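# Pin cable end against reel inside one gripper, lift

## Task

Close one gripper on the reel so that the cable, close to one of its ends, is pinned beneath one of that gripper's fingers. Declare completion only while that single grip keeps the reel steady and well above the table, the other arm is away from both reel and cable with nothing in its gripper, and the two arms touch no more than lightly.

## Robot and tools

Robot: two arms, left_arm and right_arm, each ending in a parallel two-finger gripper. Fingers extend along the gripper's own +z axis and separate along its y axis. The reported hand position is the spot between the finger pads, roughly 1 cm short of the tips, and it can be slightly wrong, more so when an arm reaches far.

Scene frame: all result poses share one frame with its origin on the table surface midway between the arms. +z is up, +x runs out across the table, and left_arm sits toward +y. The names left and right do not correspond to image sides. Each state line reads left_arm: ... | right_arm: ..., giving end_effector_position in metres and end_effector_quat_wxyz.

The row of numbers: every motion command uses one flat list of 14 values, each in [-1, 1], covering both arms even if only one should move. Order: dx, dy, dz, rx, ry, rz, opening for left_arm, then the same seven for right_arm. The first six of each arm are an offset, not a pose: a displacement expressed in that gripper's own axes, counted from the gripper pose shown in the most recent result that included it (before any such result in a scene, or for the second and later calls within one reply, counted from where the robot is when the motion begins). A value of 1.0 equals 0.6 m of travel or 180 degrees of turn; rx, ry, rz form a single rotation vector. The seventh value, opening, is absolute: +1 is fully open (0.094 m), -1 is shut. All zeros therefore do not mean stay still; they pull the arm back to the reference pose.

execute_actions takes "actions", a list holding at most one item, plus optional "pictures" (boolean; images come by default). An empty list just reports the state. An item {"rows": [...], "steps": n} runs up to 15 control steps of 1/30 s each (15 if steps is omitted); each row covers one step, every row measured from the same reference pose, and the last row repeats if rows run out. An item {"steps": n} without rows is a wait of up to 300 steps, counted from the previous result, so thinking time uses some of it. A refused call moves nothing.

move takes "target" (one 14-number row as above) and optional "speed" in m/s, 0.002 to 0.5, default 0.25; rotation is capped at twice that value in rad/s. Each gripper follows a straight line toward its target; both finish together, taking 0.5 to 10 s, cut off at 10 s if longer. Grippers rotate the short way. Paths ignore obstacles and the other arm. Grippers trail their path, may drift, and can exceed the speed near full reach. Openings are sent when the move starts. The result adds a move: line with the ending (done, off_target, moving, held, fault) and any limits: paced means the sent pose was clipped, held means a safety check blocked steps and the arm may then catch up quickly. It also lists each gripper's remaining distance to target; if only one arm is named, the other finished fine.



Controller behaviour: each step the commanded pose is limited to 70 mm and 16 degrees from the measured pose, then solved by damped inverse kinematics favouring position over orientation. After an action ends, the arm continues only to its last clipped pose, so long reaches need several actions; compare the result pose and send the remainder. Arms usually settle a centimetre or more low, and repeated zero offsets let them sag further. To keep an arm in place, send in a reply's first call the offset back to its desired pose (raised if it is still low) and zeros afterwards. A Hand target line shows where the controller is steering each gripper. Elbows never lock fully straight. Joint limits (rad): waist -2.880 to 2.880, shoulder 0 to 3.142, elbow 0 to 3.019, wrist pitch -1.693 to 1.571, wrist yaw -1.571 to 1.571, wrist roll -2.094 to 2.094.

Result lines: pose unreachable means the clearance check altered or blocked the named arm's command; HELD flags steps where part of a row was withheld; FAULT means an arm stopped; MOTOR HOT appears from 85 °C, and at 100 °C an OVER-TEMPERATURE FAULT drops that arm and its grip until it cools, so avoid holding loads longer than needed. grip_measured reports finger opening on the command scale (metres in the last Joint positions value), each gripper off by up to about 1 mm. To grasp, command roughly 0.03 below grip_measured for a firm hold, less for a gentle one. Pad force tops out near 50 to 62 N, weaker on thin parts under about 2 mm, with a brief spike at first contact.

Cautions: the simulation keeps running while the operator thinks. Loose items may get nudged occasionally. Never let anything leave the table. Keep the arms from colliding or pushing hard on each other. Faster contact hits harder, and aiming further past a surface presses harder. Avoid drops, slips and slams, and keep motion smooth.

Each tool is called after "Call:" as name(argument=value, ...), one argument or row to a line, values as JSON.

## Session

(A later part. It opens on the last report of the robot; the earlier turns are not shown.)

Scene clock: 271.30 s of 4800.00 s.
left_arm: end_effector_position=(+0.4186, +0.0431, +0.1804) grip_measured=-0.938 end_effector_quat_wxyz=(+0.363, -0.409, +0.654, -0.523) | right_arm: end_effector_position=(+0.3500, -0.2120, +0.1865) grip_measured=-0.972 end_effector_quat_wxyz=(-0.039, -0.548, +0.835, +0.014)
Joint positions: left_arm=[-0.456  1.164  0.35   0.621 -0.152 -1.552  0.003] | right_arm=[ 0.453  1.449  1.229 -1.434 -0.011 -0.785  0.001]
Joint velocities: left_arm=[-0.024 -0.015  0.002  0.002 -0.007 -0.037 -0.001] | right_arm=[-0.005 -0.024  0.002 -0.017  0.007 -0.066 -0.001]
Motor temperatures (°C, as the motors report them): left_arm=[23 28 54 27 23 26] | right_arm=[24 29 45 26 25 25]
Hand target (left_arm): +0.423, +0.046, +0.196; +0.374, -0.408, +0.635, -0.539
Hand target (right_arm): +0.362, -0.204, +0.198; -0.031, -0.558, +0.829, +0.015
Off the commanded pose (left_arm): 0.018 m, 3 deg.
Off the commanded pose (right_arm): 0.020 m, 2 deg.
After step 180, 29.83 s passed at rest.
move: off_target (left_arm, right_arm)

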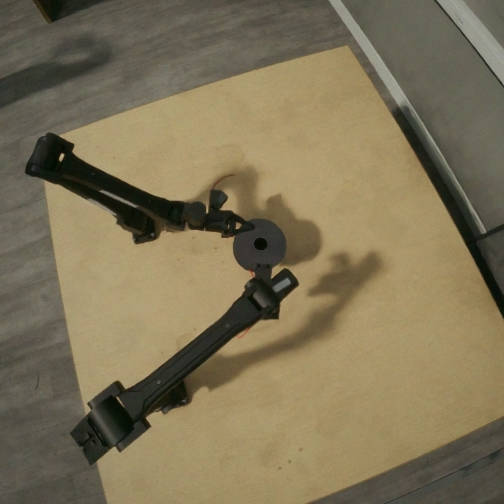

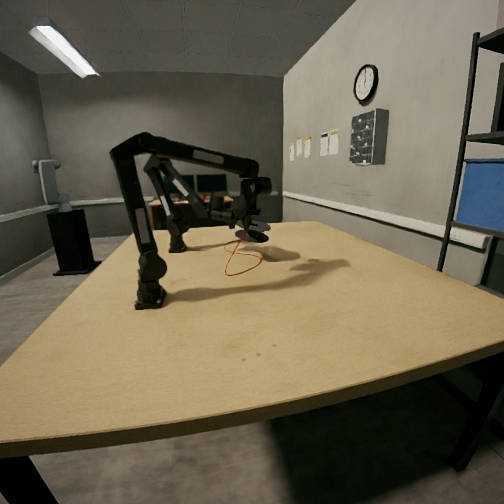

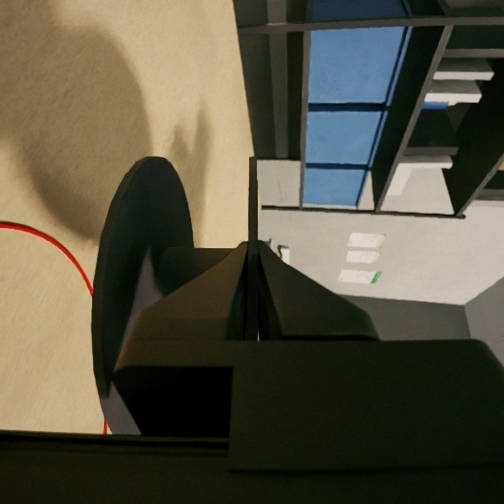

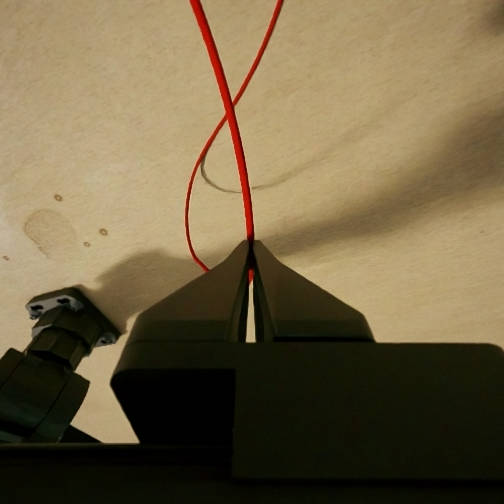

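Call:
move(
  target=[0.008,0.155,0.03,0.07,0,0,-1, 0,0,0,0,0,0,-1],
  speed=0.1,
)

Scene clock: 284.13 s of 4800.00 s.
left_arm: end_effector_position=(+0.4135, +0.0447, +0.0713) grip_measured=-0.938 end_effector_quat_wxyz=(+0.388, -0.382, +0.625, -0.559) | right_arm: end_effector_position=(+0.3500, -0.2120, +0.1865) grip_measured=-0.972 end_effector_quat_wxyz=(-0.039, -0.550, +0.834, +0.014)
Joint positions: left_arm=[-0.456  1.874  0.271  1.528 -0.143 -1.523  0.003] | right_arm=[ 0.453  1.449  1.229 -1.434 -0.011 -0.788  0.001]
Joint velocities: left_arm=[ 0.005  0.005  0.007 -0.017 -0.022 -0.022 -0.001] | right_arm=[ 0.015 -0.005  0.007 -0.002 -0.037  0.037  0.   ]
Motor temperatures (°C, as the motors report them): left_arm=[23 28 50 27 23 26] | right_arm=[24 29 45 26 25 25]
Hand target (left_arm): +0.420, +0.043, +0.088; +0.397, -0.376, +0.605, -0.579
Hand target (right_arm): +0.350, -0.212, +0.187; -0.039, -0.548, +0.835, +0.014
Off the commanded pose (left_arm): 0.015 m, 6 deg.
Off the commanded pose (right_arm): 0.000 m, 0 deg.
joint sent to its limit (left arm) — the command would take joint 4 (wrist pitch) past its upper limit, so that joint was sent only as far as its limit.
After step 180, 5.47 s passed at rest.
move: off_target (left_arm)

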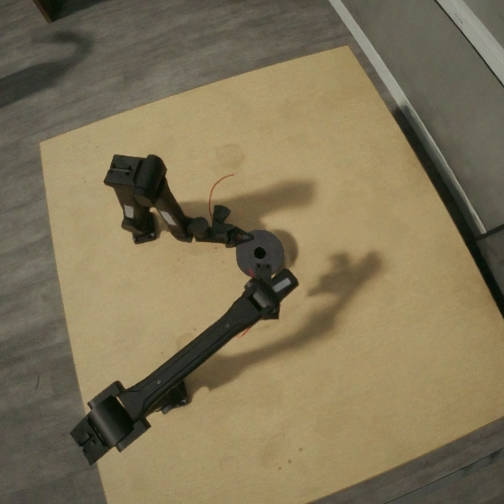

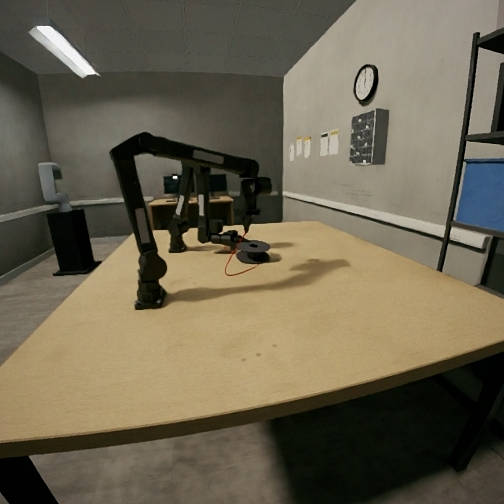

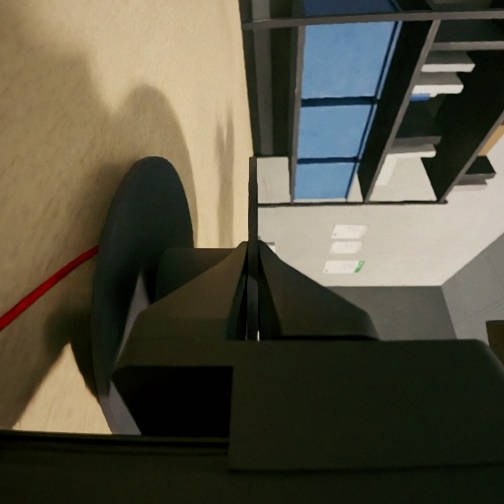

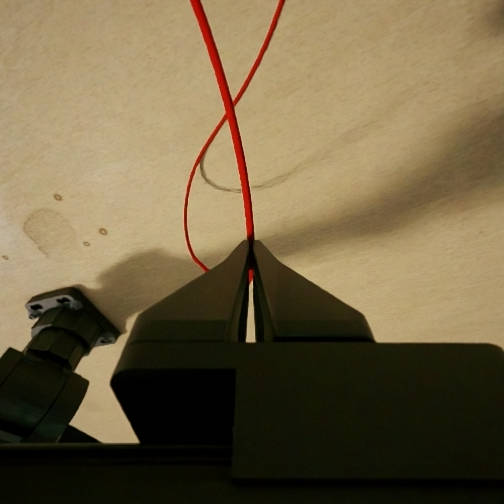

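Call:
move(
  target=[0,0.01,0.04,0.02,0,0,-1, 0,0,0,0,0,0,-1],
  speed=0.05,
)

Scene clock: 291.53 s of 4800.00 s.
left_arm: end_effector_position=(+0.4300, +0.0346, +0.0653) grip_measured=-0.938 end_effector_quat_wxyz=(+0.386, -0.381, +0.618, -0.570) | right_arm: end_effector_position=(+0.3500, -0.2120, +0.1865) grip_measured=-0.972 end_effector_quat_wxyz=(-0.039, -0.550, +0.834, +0.014)
Joint positions: left_arm=[-0.45   1.933  0.327  1.552 -0.13  -1.536  0.003] | right_arm=[ 0.453  1.449  1.229 -1.434 -0.011 -0.788  0.001]
Joint velocities: left_arm=[-0.015 -0.005 -0.007 -0.002 -0.022  0.022 -0.   ] | right_arm=[ 0.005  0.005 -0.002 -0.012 -0.022 -0.022  0.   ]
Motor temperatures (°C, as the motors report them): left_arm=[23 28 47 27 23 26] | right_arm=[24 29 43 26 25 25]
Hand target (left_arm): +0.435, +0.035, +0.064; +0.393, -0.377, +0.617, -0.568
Hand target (right_arm): +0.350, -0.212, +0.187; -0.039, -0.550, +0.834, +0.014
Off the commanded pose (left_arm): 0.006 m, 3 deg.
Off the commanded pose (right_arm): 0.000 m, 0 deg.
joint sent to its limit (left arm) — the command would take joint 4 (wrist pitch) past its upper limit, so that joint was sent only as far as its limit.
After step 180, 0.47 s passed at rest.
move: off_target (left_arm)

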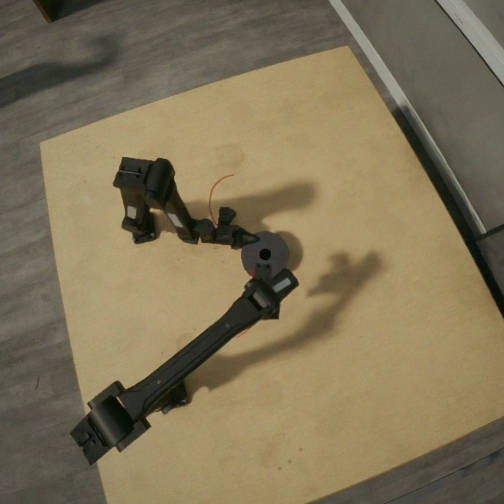

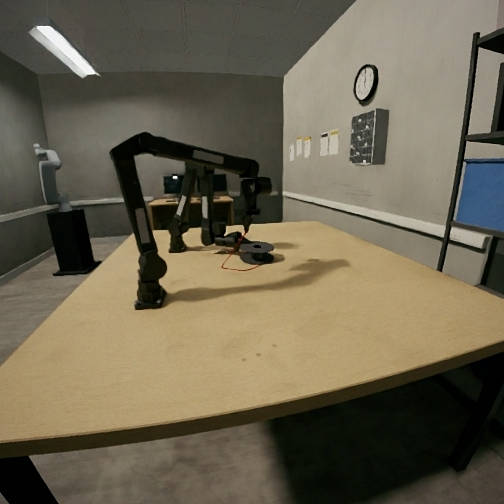

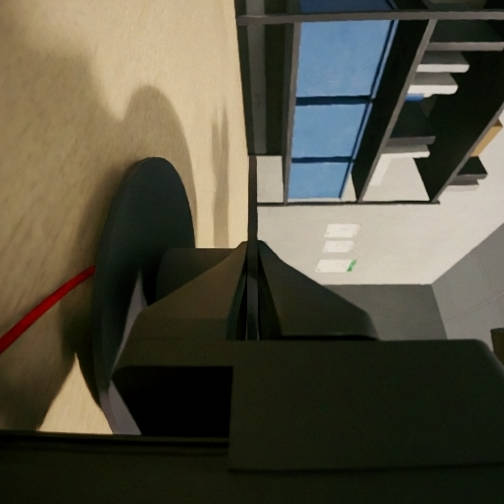

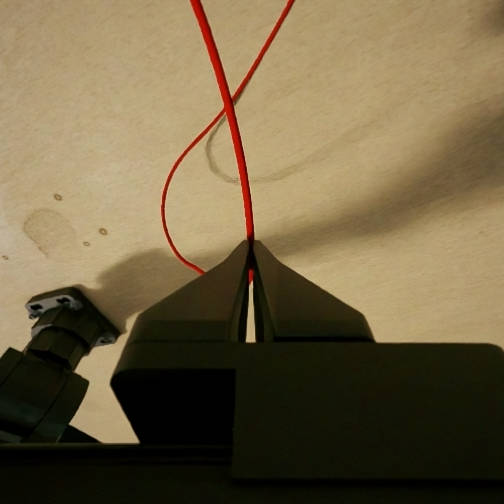

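Call:
move(
  target=[0,0,0,0,0,0,-0.1, -0.29,-0.035,0.05,0,0,0,-1],
  speed=0.15,
)

Scene clock: 308.10 s of 4800.00 s.
left_arm: end_effector_position=(+0.4303, +0.0352, +0.0666) grip_measured=-0.102 end_effector_quat_wxyz=(+0.387, -0.382, +0.615, -0.570) | right_arm: end_effector_position=(+0.4223, -0.0729, +0.1401) grip_measured=-0.972 end_effector_quat_wxyz=(-0.056, -0.555, +0.830, +0.009)
Joint positions: left_arm=[-0.45   1.931  0.327  1.554 -0.133 -1.538  0.042] | right_arm=[ 0.648  1.823  1.57  -1.429 -0.016 -0.606  0.001]
Joint velocities: left_arm=[-0.024 -0.005 -0.017 -0.007 -0.007  0.007 -0.   ] | right_arm=[-0.015 -0.005  0.002 -0.002  0.022  0.007  0.   ]
Motor temperatures (°C, as the motors report them): left_arm=[23 28 44 27 23 26] | right_arm=[24 30 42 26 25 25]
Hand target (left_arm): +0.430, +0.035, +0.065; +0.386, -0.381, +0.618, -0.570
Hand target (right_arm): +0.436, -0.062, +0.150; -0.040, -0.550, +0.834, +0.010
Off the commanded pose (left_arm): 0.001 m, 0 deg.
Off the commanded pose (right_arm): 0.019 m, 2 deg.
After step 180, 9.00 s passed at rest.
move: off_target (right_arm)

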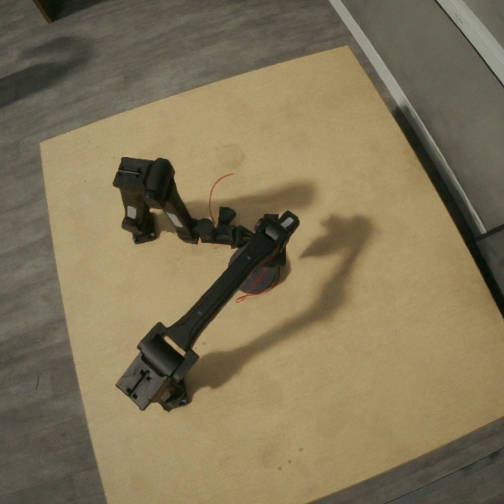

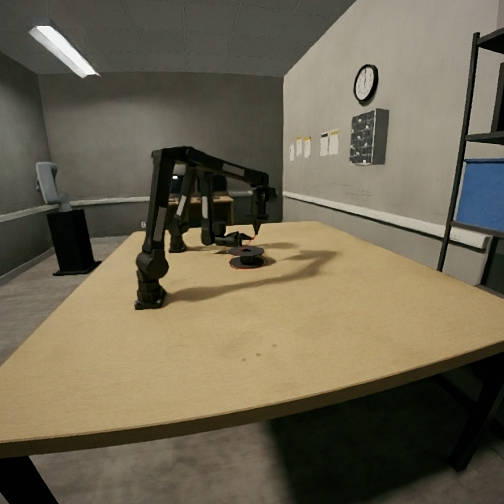

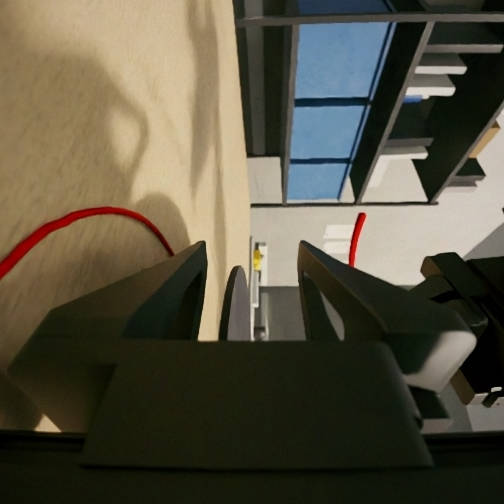

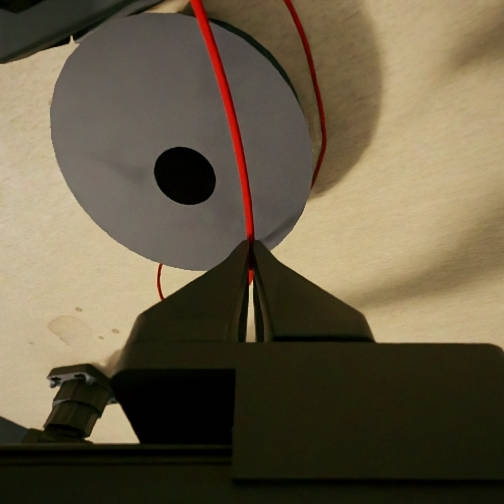

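Call:
move(
  target=[0.10,0,0,0,0,0,-0.1, 0.10,0,-0.06,0,0,0,-1],
  speed=0.1,
)

Scene clock: 378.23 s of 4800.00 s.
left_arm: end_effector_position=(+0.4011, -0.0133, +0.0662) grip_measured=-0.102 end_effector_quat_wxyz=(+0.389, -0.379, +0.618, -0.569) | right_arm: end_effector_position=(+0.4076, -0.1207, +0.1824) grip_measured=-0.972 end_effector_quat_wxyz=(-0.043, -0.550, +0.834, +0.011)
Joint positions: left_arm=[-0.648  1.931  0.343  1.535 -0.33  -1.538  0.042] | right_arm=[ 0.582  1.687  1.499 -1.469 -0.016 -0.661  0.001]
Joint velocities: left_arm=[-0.005 -0.005 -0.012  0.017  0.037  0.007 -0.001] | right_arm=[ 0.005 -0.015  0.002 -0.002 -0.022 -0.081  0.   ]
Motor temperatures (°C, as the motors report them): left_arm=[23 29 40 27 23 26] | right_arm=[24 33 48 26 25 25]
Hand target (left_arm): +0.406, -0.019, +0.064; +0.388, -0.381, +0.616, -0.570
Hand target (right_arm): +0.402, -0.127, +0.180; -0.055, -0.555, +0.830, +0.010
Off the commanded pose (left_arm): 0.008 m, 1 deg.
Off the commanded pose (right_arm): 0.007 m, 2 deg.
After step 180, 63.07 s passed at rest.
move: done

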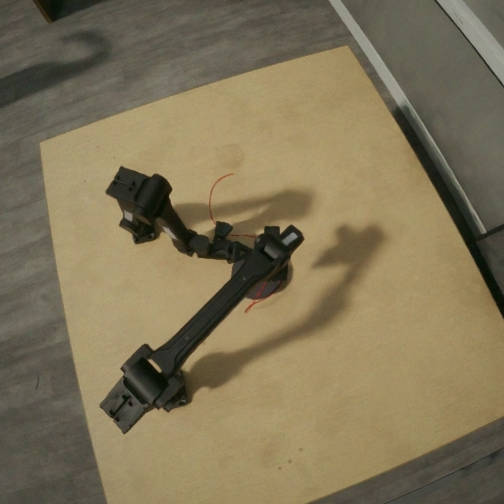

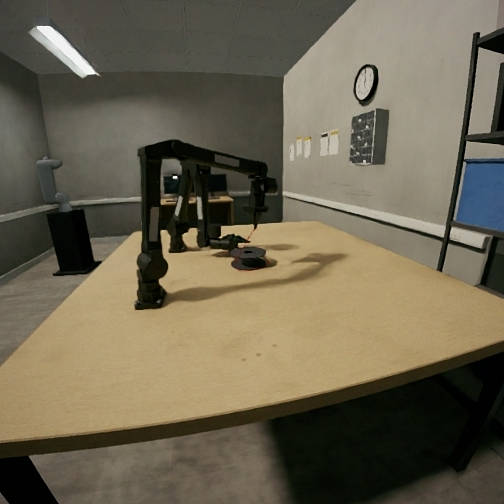

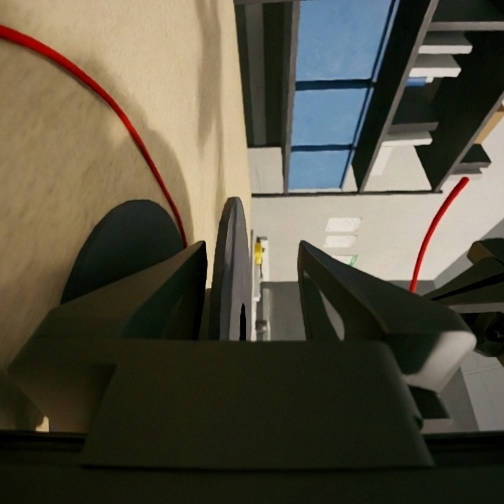

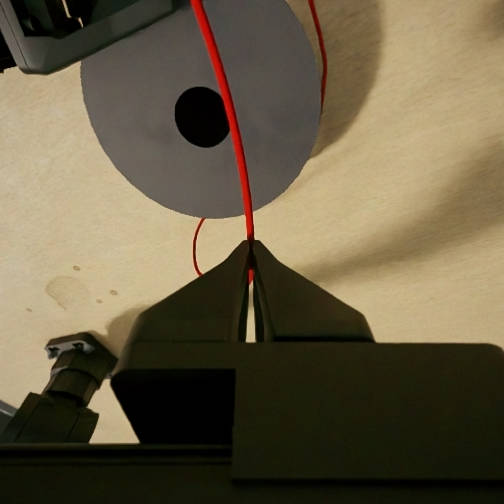

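Call:
move(
  target=[0,0,0,0,0,0,-0.1, -0.05,-0.02,0.14,0,0,0,-1],
  speed=0.1,
)

Scene clock: 399.33 s of 4800.00 s.
left_arm: end_effector_position=(+0.4011, -0.0133, +0.0662) grip_measured=-0.102 end_effector_quat_wxyz=(+0.389, -0.379, +0.618, -0.569) | right_arm: end_effector_position=(+0.4251, -0.1042, +0.1084) grip_measured=-0.972 end_effector_quat_wxyz=(-0.040, -0.553, +0.832, +0.011)
Joint positions: left_arm=[-0.648  1.931  0.343  1.535 -0.33  -1.538  0.042] | right_arm=[ 0.594  1.794  1.443 -1.3   -0.016 -0.655  0.001]
Joint velocities: left_arm=[ 0.005 -0.015 -0.017 -0.017 -0.007  0.081  0.   ] | right_arm=[-0.005 -0.005  0.002 -0.007 -0.037  0.066  0.   ]
Motor temperatures (°C, as the motors report them): left_arm=[23 28 40 27 23 26] | right_arm=[24 33 43 26 25 25]
Hand target (left_arm): +0.401, -0.013, +0.066; +0.389, -0.379, +0.618, -0.569
Hand target (right_arm): +0.425, -0.100, +0.097; -0.043, -0.551, +0.834, +0.011
Off the commanded pose (left_arm): 0.000 m, 0 deg.
Off the commanded pose (right_arm): 0.013 m, 0 deg.
After step 180, 13.80 s passed at rest.
move: off_target (right_arm)

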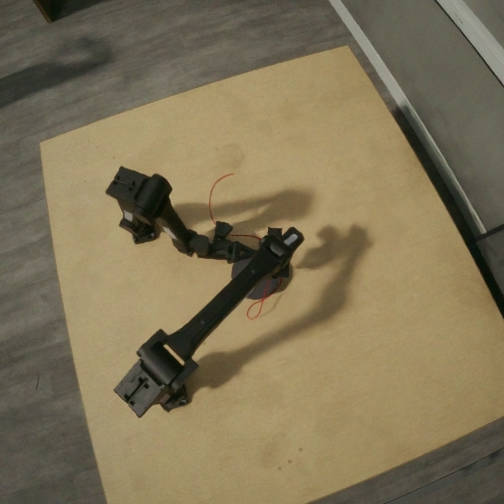

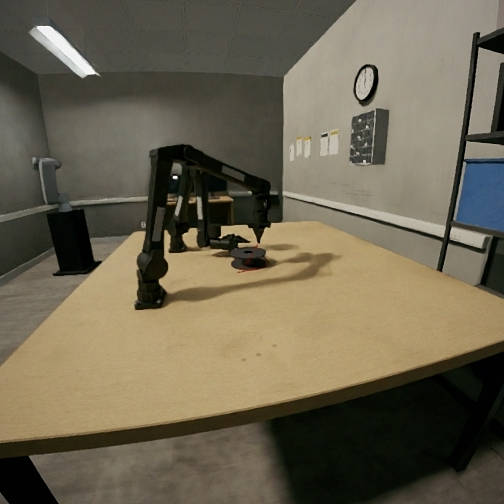

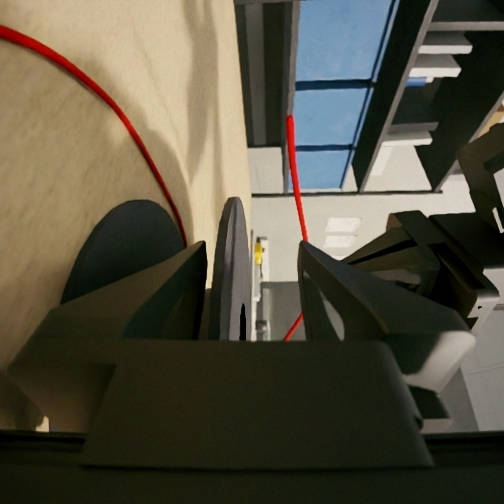

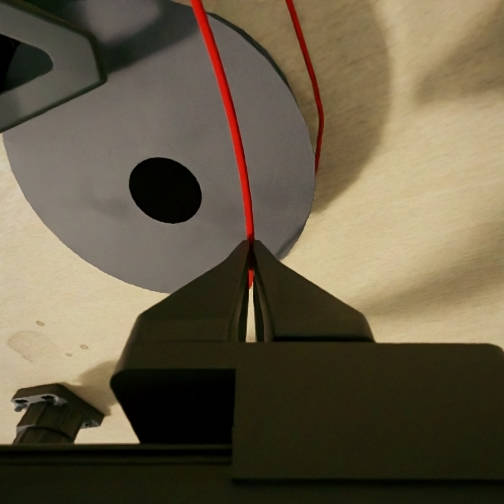

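Call:
move(
  target=[0,0,0,0,0,0,-0.1, 0,0,0.045,0,0,0,-1],
  speed=0.06,
)

Scene clock: 404.93 s of 4800.00 s.
left_arm: end_effector_position=(+0.4011, -0.0133, +0.0662) grip_measured=-0.102 end_effector_quat_wxyz=(+0.389, -0.379, +0.618, -0.569) | right_arm: end_effector_position=(+0.4227, -0.1055, +0.0949) grip_measured=-0.972 end_effector_quat_wxyz=(-0.035, -0.553, +0.832, +0.010)
Joint positions: left_arm=[-0.648  1.931  0.343  1.535 -0.33  -1.538  0.042] | right_arm=[ 0.594  1.794  1.405 -1.253 -0.016 -0.655  0.001]
Joint velocities: left_arm=[ 0.005  0.015 -0.002  0.012  0.051  0.051 -0.   ] | right_arm=[-0.005 -0.015  0.007  0.007  0.037 -0.022 -0.001]
Motor temperatures (°C, as the motors report them): left_arm=[23 28 40 27 23 26] | right_arm=[24 33 43 26 25 25]
Hand target (left_arm): +0.401, -0.013, +0.066; +0.389, -0.379, +0.618, -0.569
Hand target (right_arm): +0.423, -0.105, +0.082; -0.040, -0.553, +0.832, +0.011
Off the commanded pose (left_arm): 0.000 m, 0 deg.
Off the commanded pose (right_arm): 0.013 m, 1 deg.
move: off_target (right_arm)

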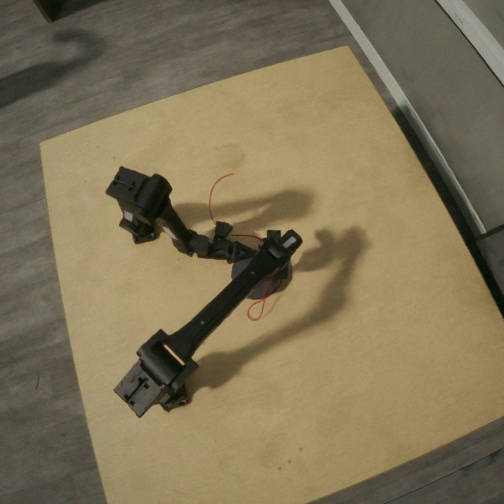

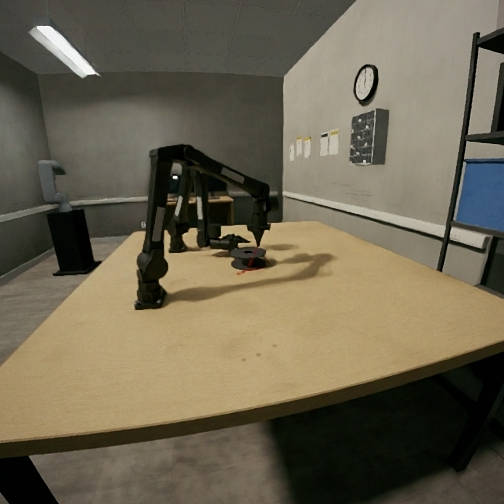

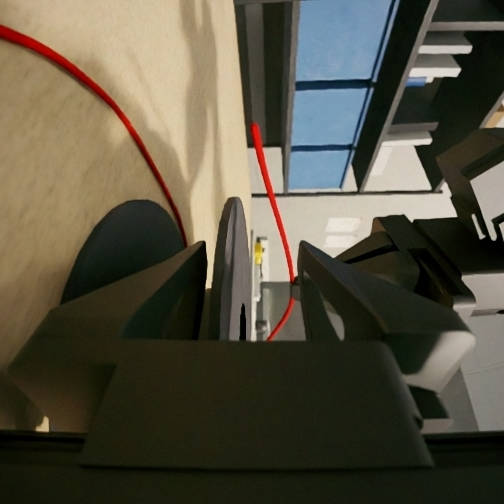

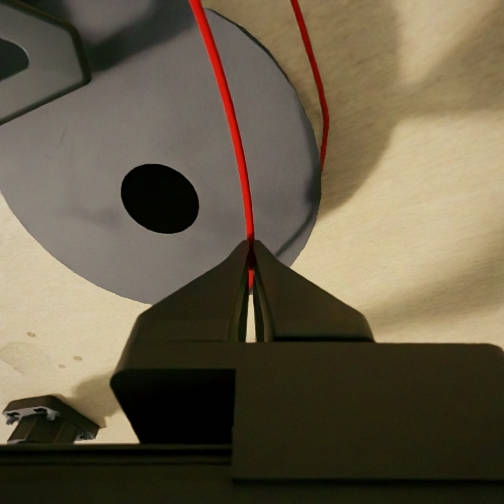

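Call:
move(
  target=[0,0,0,0,0,0,-0.1, 0,0.12,0.015,0,0,0,-1],
  speed=0.06,
)

Scene clock: 420.20 s of 4800.00 s.
left_arm: end_effector_position=(+0.4011, -0.0133, +0.0662) grip_measured=-0.102 end_effector_quat_wxyz=(+0.389, -0.379, +0.618, -0.569) | right_arm: end_effector_position=(+0.3566, -0.0816, +0.0879) grip_measured=-0.972 end_effector_quat_wxyz=(-0.044, -0.558, +0.829, +0.006)
Joint positions: left_arm=[-0.648  1.931  0.343  1.535 -0.33  -1.538  0.042] | right_arm=[ 0.709  1.711  1.269 -1.217 -0.016 -0.551  0.001]
Joint velocities: left_arm=[-0.015 -0.015  0.007  0.007  0.022 -0.022  0.   ] | right_arm=[ 0.005 -0.005 -0.002  0.012 -0.051 -0.007  0.001]
Motor temperatures (°C, as the motors report them): left_arm=[23 28 39 27 23 26] | right_arm=[24 33 42 26 25 25]
Hand target (left_arm): +0.401, -0.013, +0.066; +0.389, -0.379, +0.618, -0.569
Hand target (right_arm): +0.356, -0.079, +0.089; -0.035, -0.553, +0.832, +0.008
Off the commanded pose (left_arm): 0.000 m, 0 deg.
Off the commanded pose (right_arm): 0.004 m, 1 deg.
After step 180, 7.70 s passed at rest.
move: done

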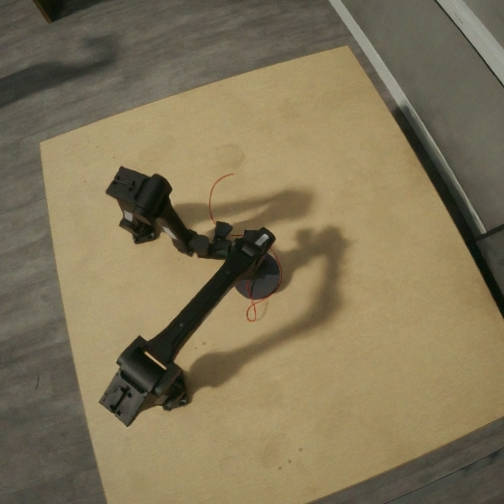

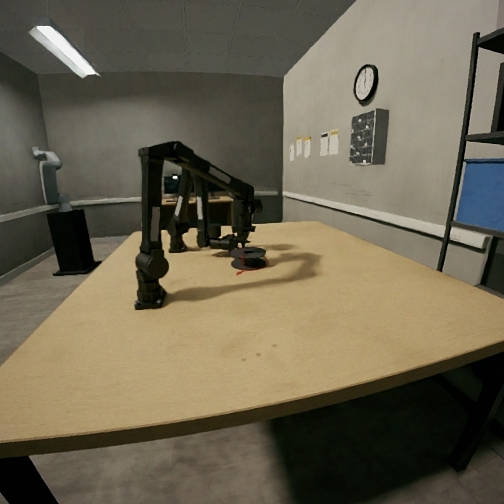

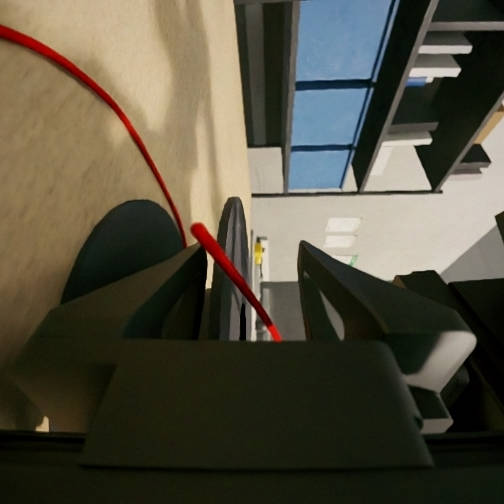

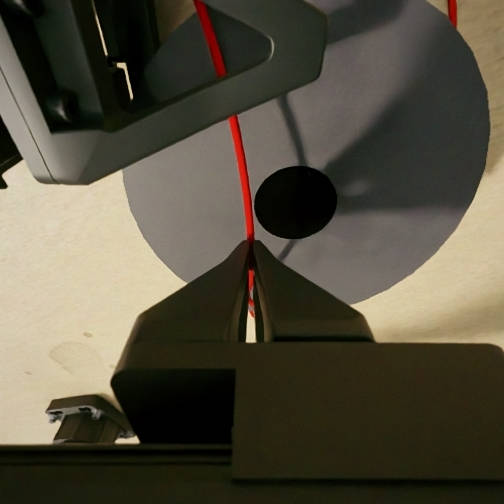

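Call:
execute_actions(
  actions=[
    {"rows": [[0,0,0,0,0,0,-1, 0,0,0,0,0,0,-1]], "steps": 15},
  ],
)

Call:
execute_actions(
  actions=[
    {"rows": [[0,0,0,0,0,0,-1, 0,0,0,0,0,0,-1]], "steps": 15},
  ],
)

Scene clock: 427.37 s of 4800.00 s.
left_arm: end_effector_position=(+0.4010, -0.0134, +0.0656) grip_measured=-0.920 end_effector_quat_wxyz=(+0.389, -0.378, +0.619, -0.568) | right_arm: end_effector_position=(+0.3567, -0.0816, +0.0879) grip_measured=-0.972 end_effector_quat_wxyz=(-0.044, -0.557, +0.830, +0.006)
Joint positions: left_arm=[-0.648  1.932  0.343  1.533 -0.329 -1.536  0.004] | right_arm=[ 0.709  1.711  1.269 -1.217 -0.016 -0.549  0.001]
Joint velocities: left_arm=[-0.005  0.005 -0.002 -0.017 -0.007 -0.037 -0.001] | right_arm=[-0.015 -0.015  0.017  0.017  0.007  0.022  0.   ]
Motor temperatures (°C, as the motors report them): left_arm=[23 29 39 27 23 26] | right_arm=[24 33 41 26 25 25]
Hand target (left_arm): +0.401, -0.013, +0.066; +0.389, -0.379, +0.618, -0.569
Hand target (right_arm): +0.357, -0.082, +0.088; -0.044, -0.558, +0.829, +0.006
Off the commanded pose (left_arm): 0.001 m, 0 deg.
Off the commanded pose (right_arm): 0.000 m, 0 deg.
Steps of this call (steps 1 to 180: nothing new was sent; then 0.67 s passed at rest; steps 181 to 195: all 15 steps of this action). Readings (end_effector_position):
181: left_arm (+0.4011, -0.0133, +0.0662) | right_arm (+0.3567, -0.0816, +0.0879)
182: left_arm (+0.4010, -0.0134, +0.0662) | right_arm (+0.3567, -0.0816, +0.0879)
184: left_arm (+0.4010, -0.0134, +0.0659) | right_arm (+0.3567, -0.0816, +0.0879)
188: left_arm (+0.4010, -0.0134, +0.0656) | right_arm (+0.3567, -0.0816, +0.0879)
195: the state above

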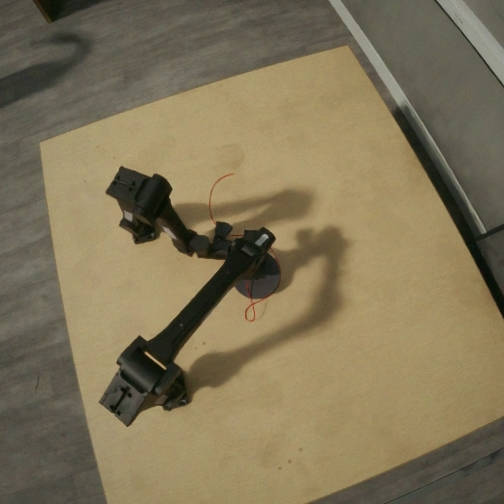

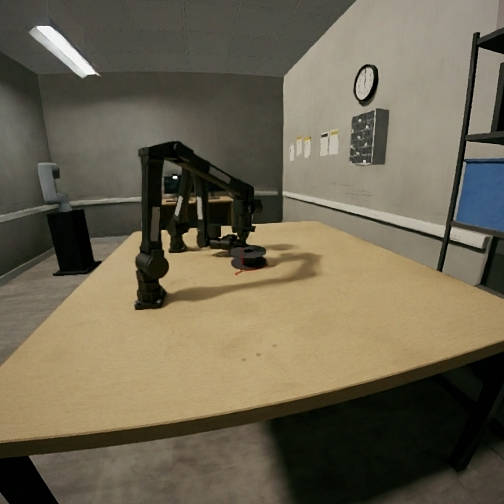

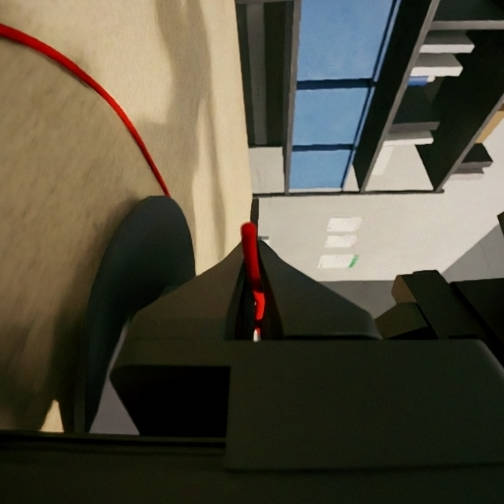

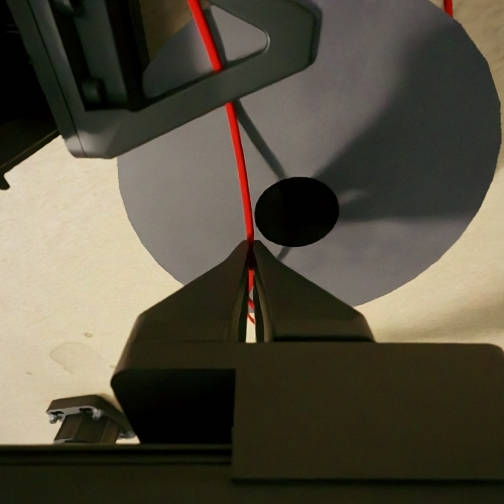

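Scene clock: 427.87 s of 4800.00 s.
left_arm: end_effector_position=(+0.4010, -0.0134, +0.0655) grip_measured=-0.920 end_effector_quat_wxyz=(+0.389, -0.378, +0.619, -0.568) | right_arm: end_effector_position=(+0.3567, -0.0816, +0.0879) grip_measured=-0.972 end_effector_quat_wxyz=(-0.044, -0.557, +0.830, +0.006)
Joint positions: left_arm=[-0.648  1.932  0.343  1.533 -0.329 -1.536  0.004] | right_arm=[ 0.709  1.711  1.269 -1.217 -0.016 -0.549  0.001]
Joint velocities: left_arm=[-0.005 -0.005  0.012  0.002  0.051 -0.051 -0.   ] | right_arm=[ 0.005 -0.005  0.002  0.002 -0.007 -0.022  0.   ]
Motor temperatures (°C, as the motors report them): left_arm=[23 29 39 27 23 26] | right_arm=[24 33 41 26 25 25]
Hand target (left_arm): +0.401, -0.013, +0.066; +0.389, -0.378, +0.619, -0.568
Hand target (right_arm): +0.357, -0.082, +0.088; -0.044, -0.557, +0.830, +0.006
Off the commanded pose (left_arm): 0.000 m, 0 deg.
Off the commanded pose (right_arm): 0.000 m, 0 deg.
Steps of this call (steps 1 to 15: all 15 steps of this action). Readings (end_effector_position):
1: left_arm (+0.4010, -0.0134, +0.0656) | right_arm (+0.3567, -0.0816, +0.0879)
2: left_arm (+0.4010, -0.0134, +0.0655) | right_arm (+0.3567, -0.0816, +0.0879)
4: left_arm (+0.4010, -0.0134, +0.0655) | right_arm (+0.3567, -0.0816, +0.0879)
8: left_arm (+0.4010, -0.0134, +0.0655) | right_arm (+0.3567, -0.0816, +0.0879)
15: the state above

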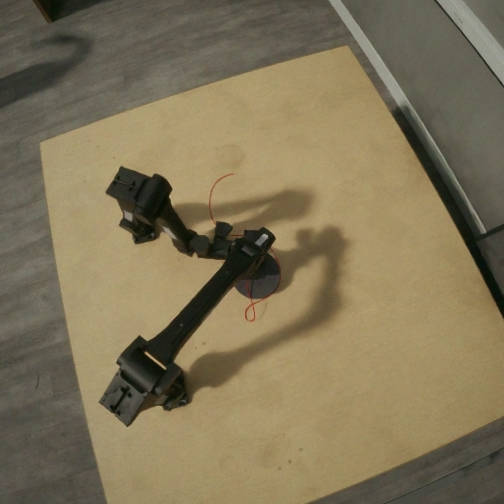

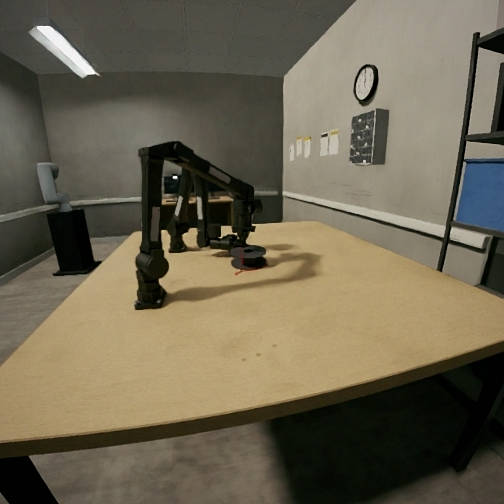

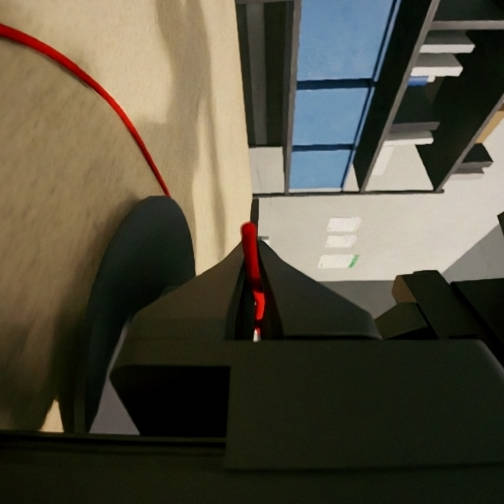

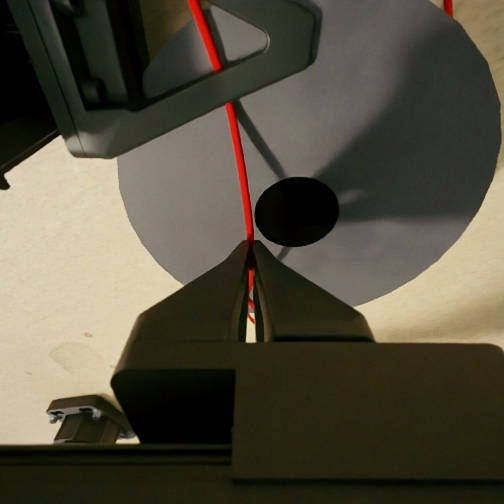

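Call:
execute_actions(
  actions=[
    {"rows": [[0,0,0,0,0,0,-1, 0,0,0,0,0,0,-0.3]], "steps": 12},
  ],
  pictures=false,
)

Call:
move(
  target=[0,0,0,0,0,0,-1, 0.05,0,-0.2,0,0,0,-0.3],
  speed=0.15,
)

Call:
move(
  target=[0,-0.40,-0.02,0,0,0,-1, 0.35,0.05,-0.05,0,0,0,0.5],
  speed=0.12,
)

Scene clock: 439.90 s of 4800.00 s.
left_arm: end_effector_position=(+0.4010, -0.0134, +0.0652) grip_measured=-0.920 end_effector_quat_wxyz=(+0.389, -0.378, +0.619, -0.567) | right_arm: end_effector_position=(+0.3567, -0.0816, +0.0879) grip_measured=-0.302 end_effector_quat_wxyz=(-0.044, -0.557, +0.830, +0.006)
Joint positions: left_arm=[-0.648  1.932  0.343  1.532 -0.329 -1.536  0.004] | right_arm=[ 0.709  1.711  1.269 -1.217 -0.016 -0.549  0.033]
Joint velocities: left_arm=[-0.015 -0.015 -0.002 -0.002 -0.022  0.066  0.   ] | right_arm=[-0.024 -0.005  0.007 -0.002 -0.066  0.022 -0.   ]
Motor temperatures (°C, as the motors report them): left_arm=[23 29 39 27 23 26] | right_arm=[24 34 41 26 25 25]
Hand target (left_arm): +0.401, -0.013, +0.066; +0.389, -0.378, +0.619, -0.568
Hand target (right_arm): +0.357, -0.082, +0.088; -0.044, -0.557, +0.830, +0.006
Off the commanded pose (left_arm): 0.000 m, 0 deg.
Off the commanded pose (right_arm): 0.000 m, 0 deg.
Steps of this call (steps 1 to 180: nothing new was sent; then 5.63 s passed at rest; steps 181 to 192: all 12 steps of this action). Readings (end_effector_position):
181: left_arm (+0.4010, -0.0134, +0.0655) | right_arm (+0.3567, -0.0816, +0.0879)
182: left_arm (+0.4010, -0.0134, +0.0653) | right_arm (+0.3567, -0.0816, +0.0879)
184: left_arm (+0.4010, -0.0134, +0.0652) | right_arm (+0.3567, -0.0816, +0.0879)
188: left_arm (+0.4010, -0.0134, +0.0652) | right_arm (+0.3567, -0.0816, +0.0879)
192: the state above

Scene clock: 441.37 s of 4800.00 s.
left_arm: end_effector_position=(+0.4010, -0.0134, +0.0652) grip_measured=-0.920 end_effector_quat_wxyz=(+0.389, -0.378, +0.619, -0.567) | right_arm: end_effector_position=(+0.3422, -0.1086, +0.1932) grip_measured=-0.302 end_effector_quat_wxyz=(-0.056, -0.554, +0.831, +0.007)
Joint positions: left_arm=[-0.648  1.932  0.343  1.532 -0.329 -1.536  0.004] | right_arm=[ 0.679  1.573  1.385 -1.495 -0.016 -0.573  0.033]
Joint velocities: left_arm=[-0.005 -0.015  0.012 -0.027 -0.022  0.081 -0.001] | right_arm=[-0.005 -0.005 -0.012 -0.017  0.037 -0.037 -0.002]
Motor temperatures (°C, as the motors report them): left_arm=[23 29 38 27 23 26] | right_arm=[24 34 42 26 25 25]
Hand target (left_arm): +0.401, -0.013, +0.065; +0.389, -0.378, +0.619, -0.567
Hand target (right_arm): +0.352, -0.106, +0.208; -0.044, -0.557, +0.829, +0.007
Off the commanded pose (left_arm): 0.000 m, 0 deg.
Off the commanded pose (right_arm): 0.021 m, 1 deg.
move: off_target (right_arm)

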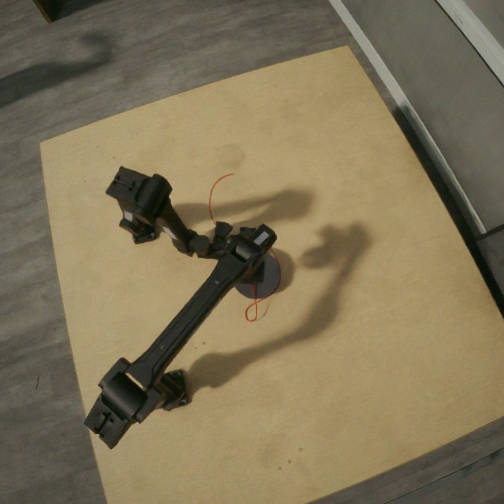

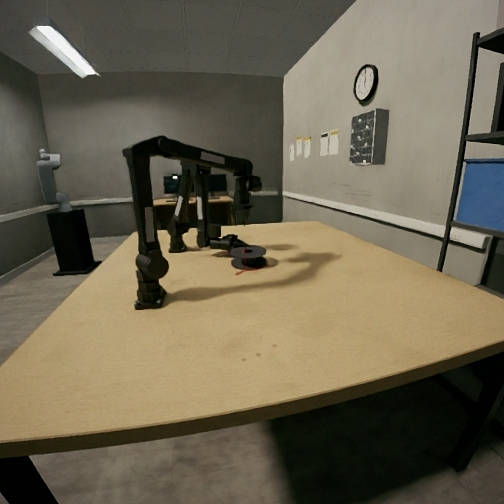

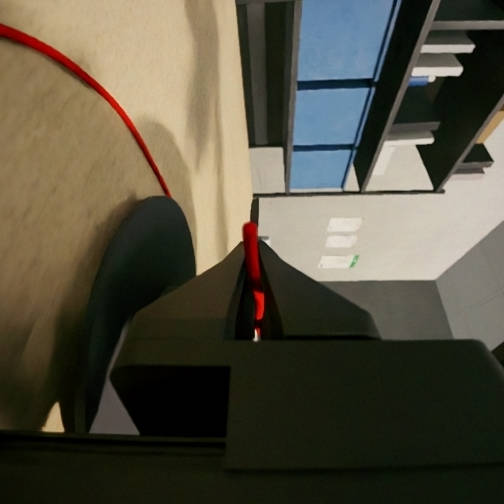

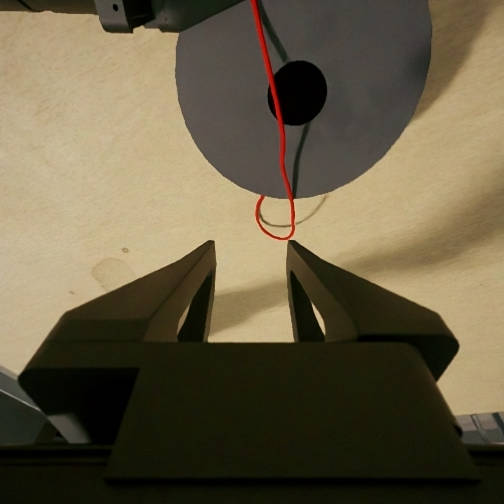

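Scene clock: 443.80 s of 4800.00 s.
left_arm: end_effector_position=(+0.3827, -0.0099, +0.2500) grip_measured=-0.920 end_effector_quat_wxyz=(+0.384, -0.380, +0.655, -0.528) | right_arm: end_effector_position=(+0.2430, -0.2841, +0.2409) grip_measured=+0.498 end_effector_quat_wxyz=(-0.042, -0.549, +0.835, +0.011)
Joint positions: left_arm=[-0.686  0.996  0.45   0.388 -0.369 -1.525  0.004] | right_arm=[ 0.361  1.1    1.066 -1.624  0.004 -0.878  0.07 ]
Joint velocities: left_arm=[-0.015  0.005  0.007 -0.007 -0.037  0.022 -0.   ] | right_arm=[-0.015 -0.034  0.007 -0.012 -0.007  0.022 -0.   ]
Motor temperatures (°C, as the motors report them): left_arm=[23 28 40 27 23 26] | right_arm=[24 33 42 26 25 25]
Hand target (left_arm): +0.391, -0.022, +0.302; +0.389, -0.378, +0.620, -0.568
Hand target (right_arm): +0.237, -0.288, +0.238; -0.055, -0.554, +0.831, +0.013
Off the commanded pose (left_arm): 0.059 m, 6 deg.
Off the commanded pose (right_arm): 0.008 m, 2 deg.
move: off_target (left_arm)

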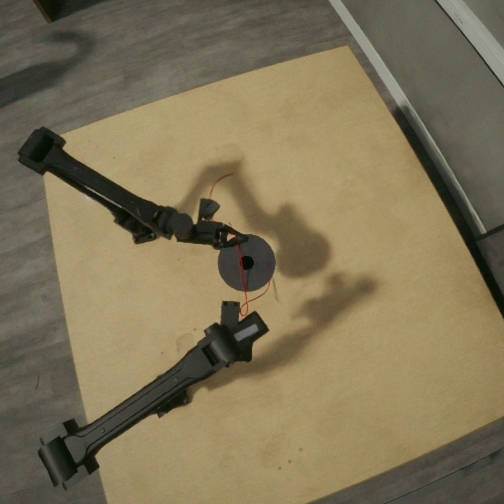

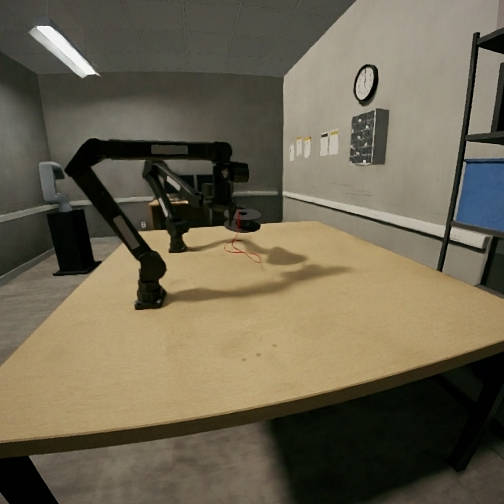

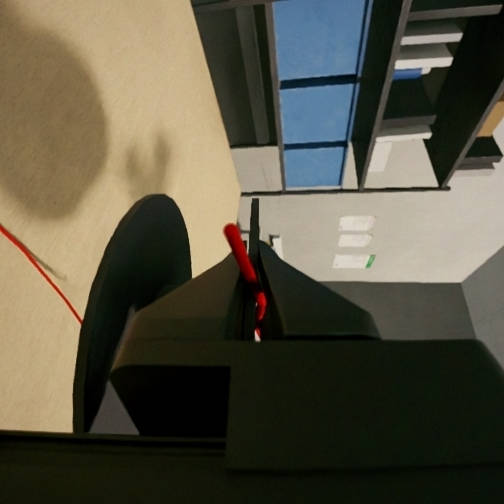

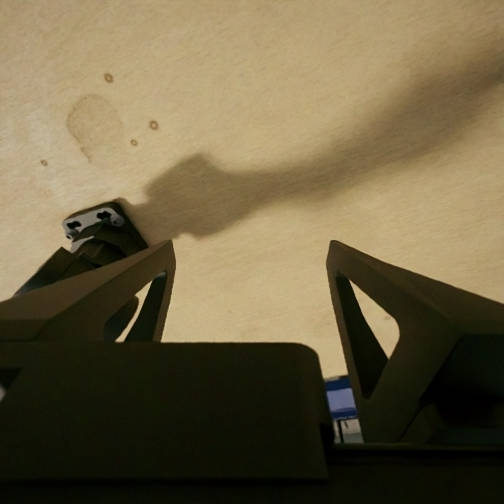

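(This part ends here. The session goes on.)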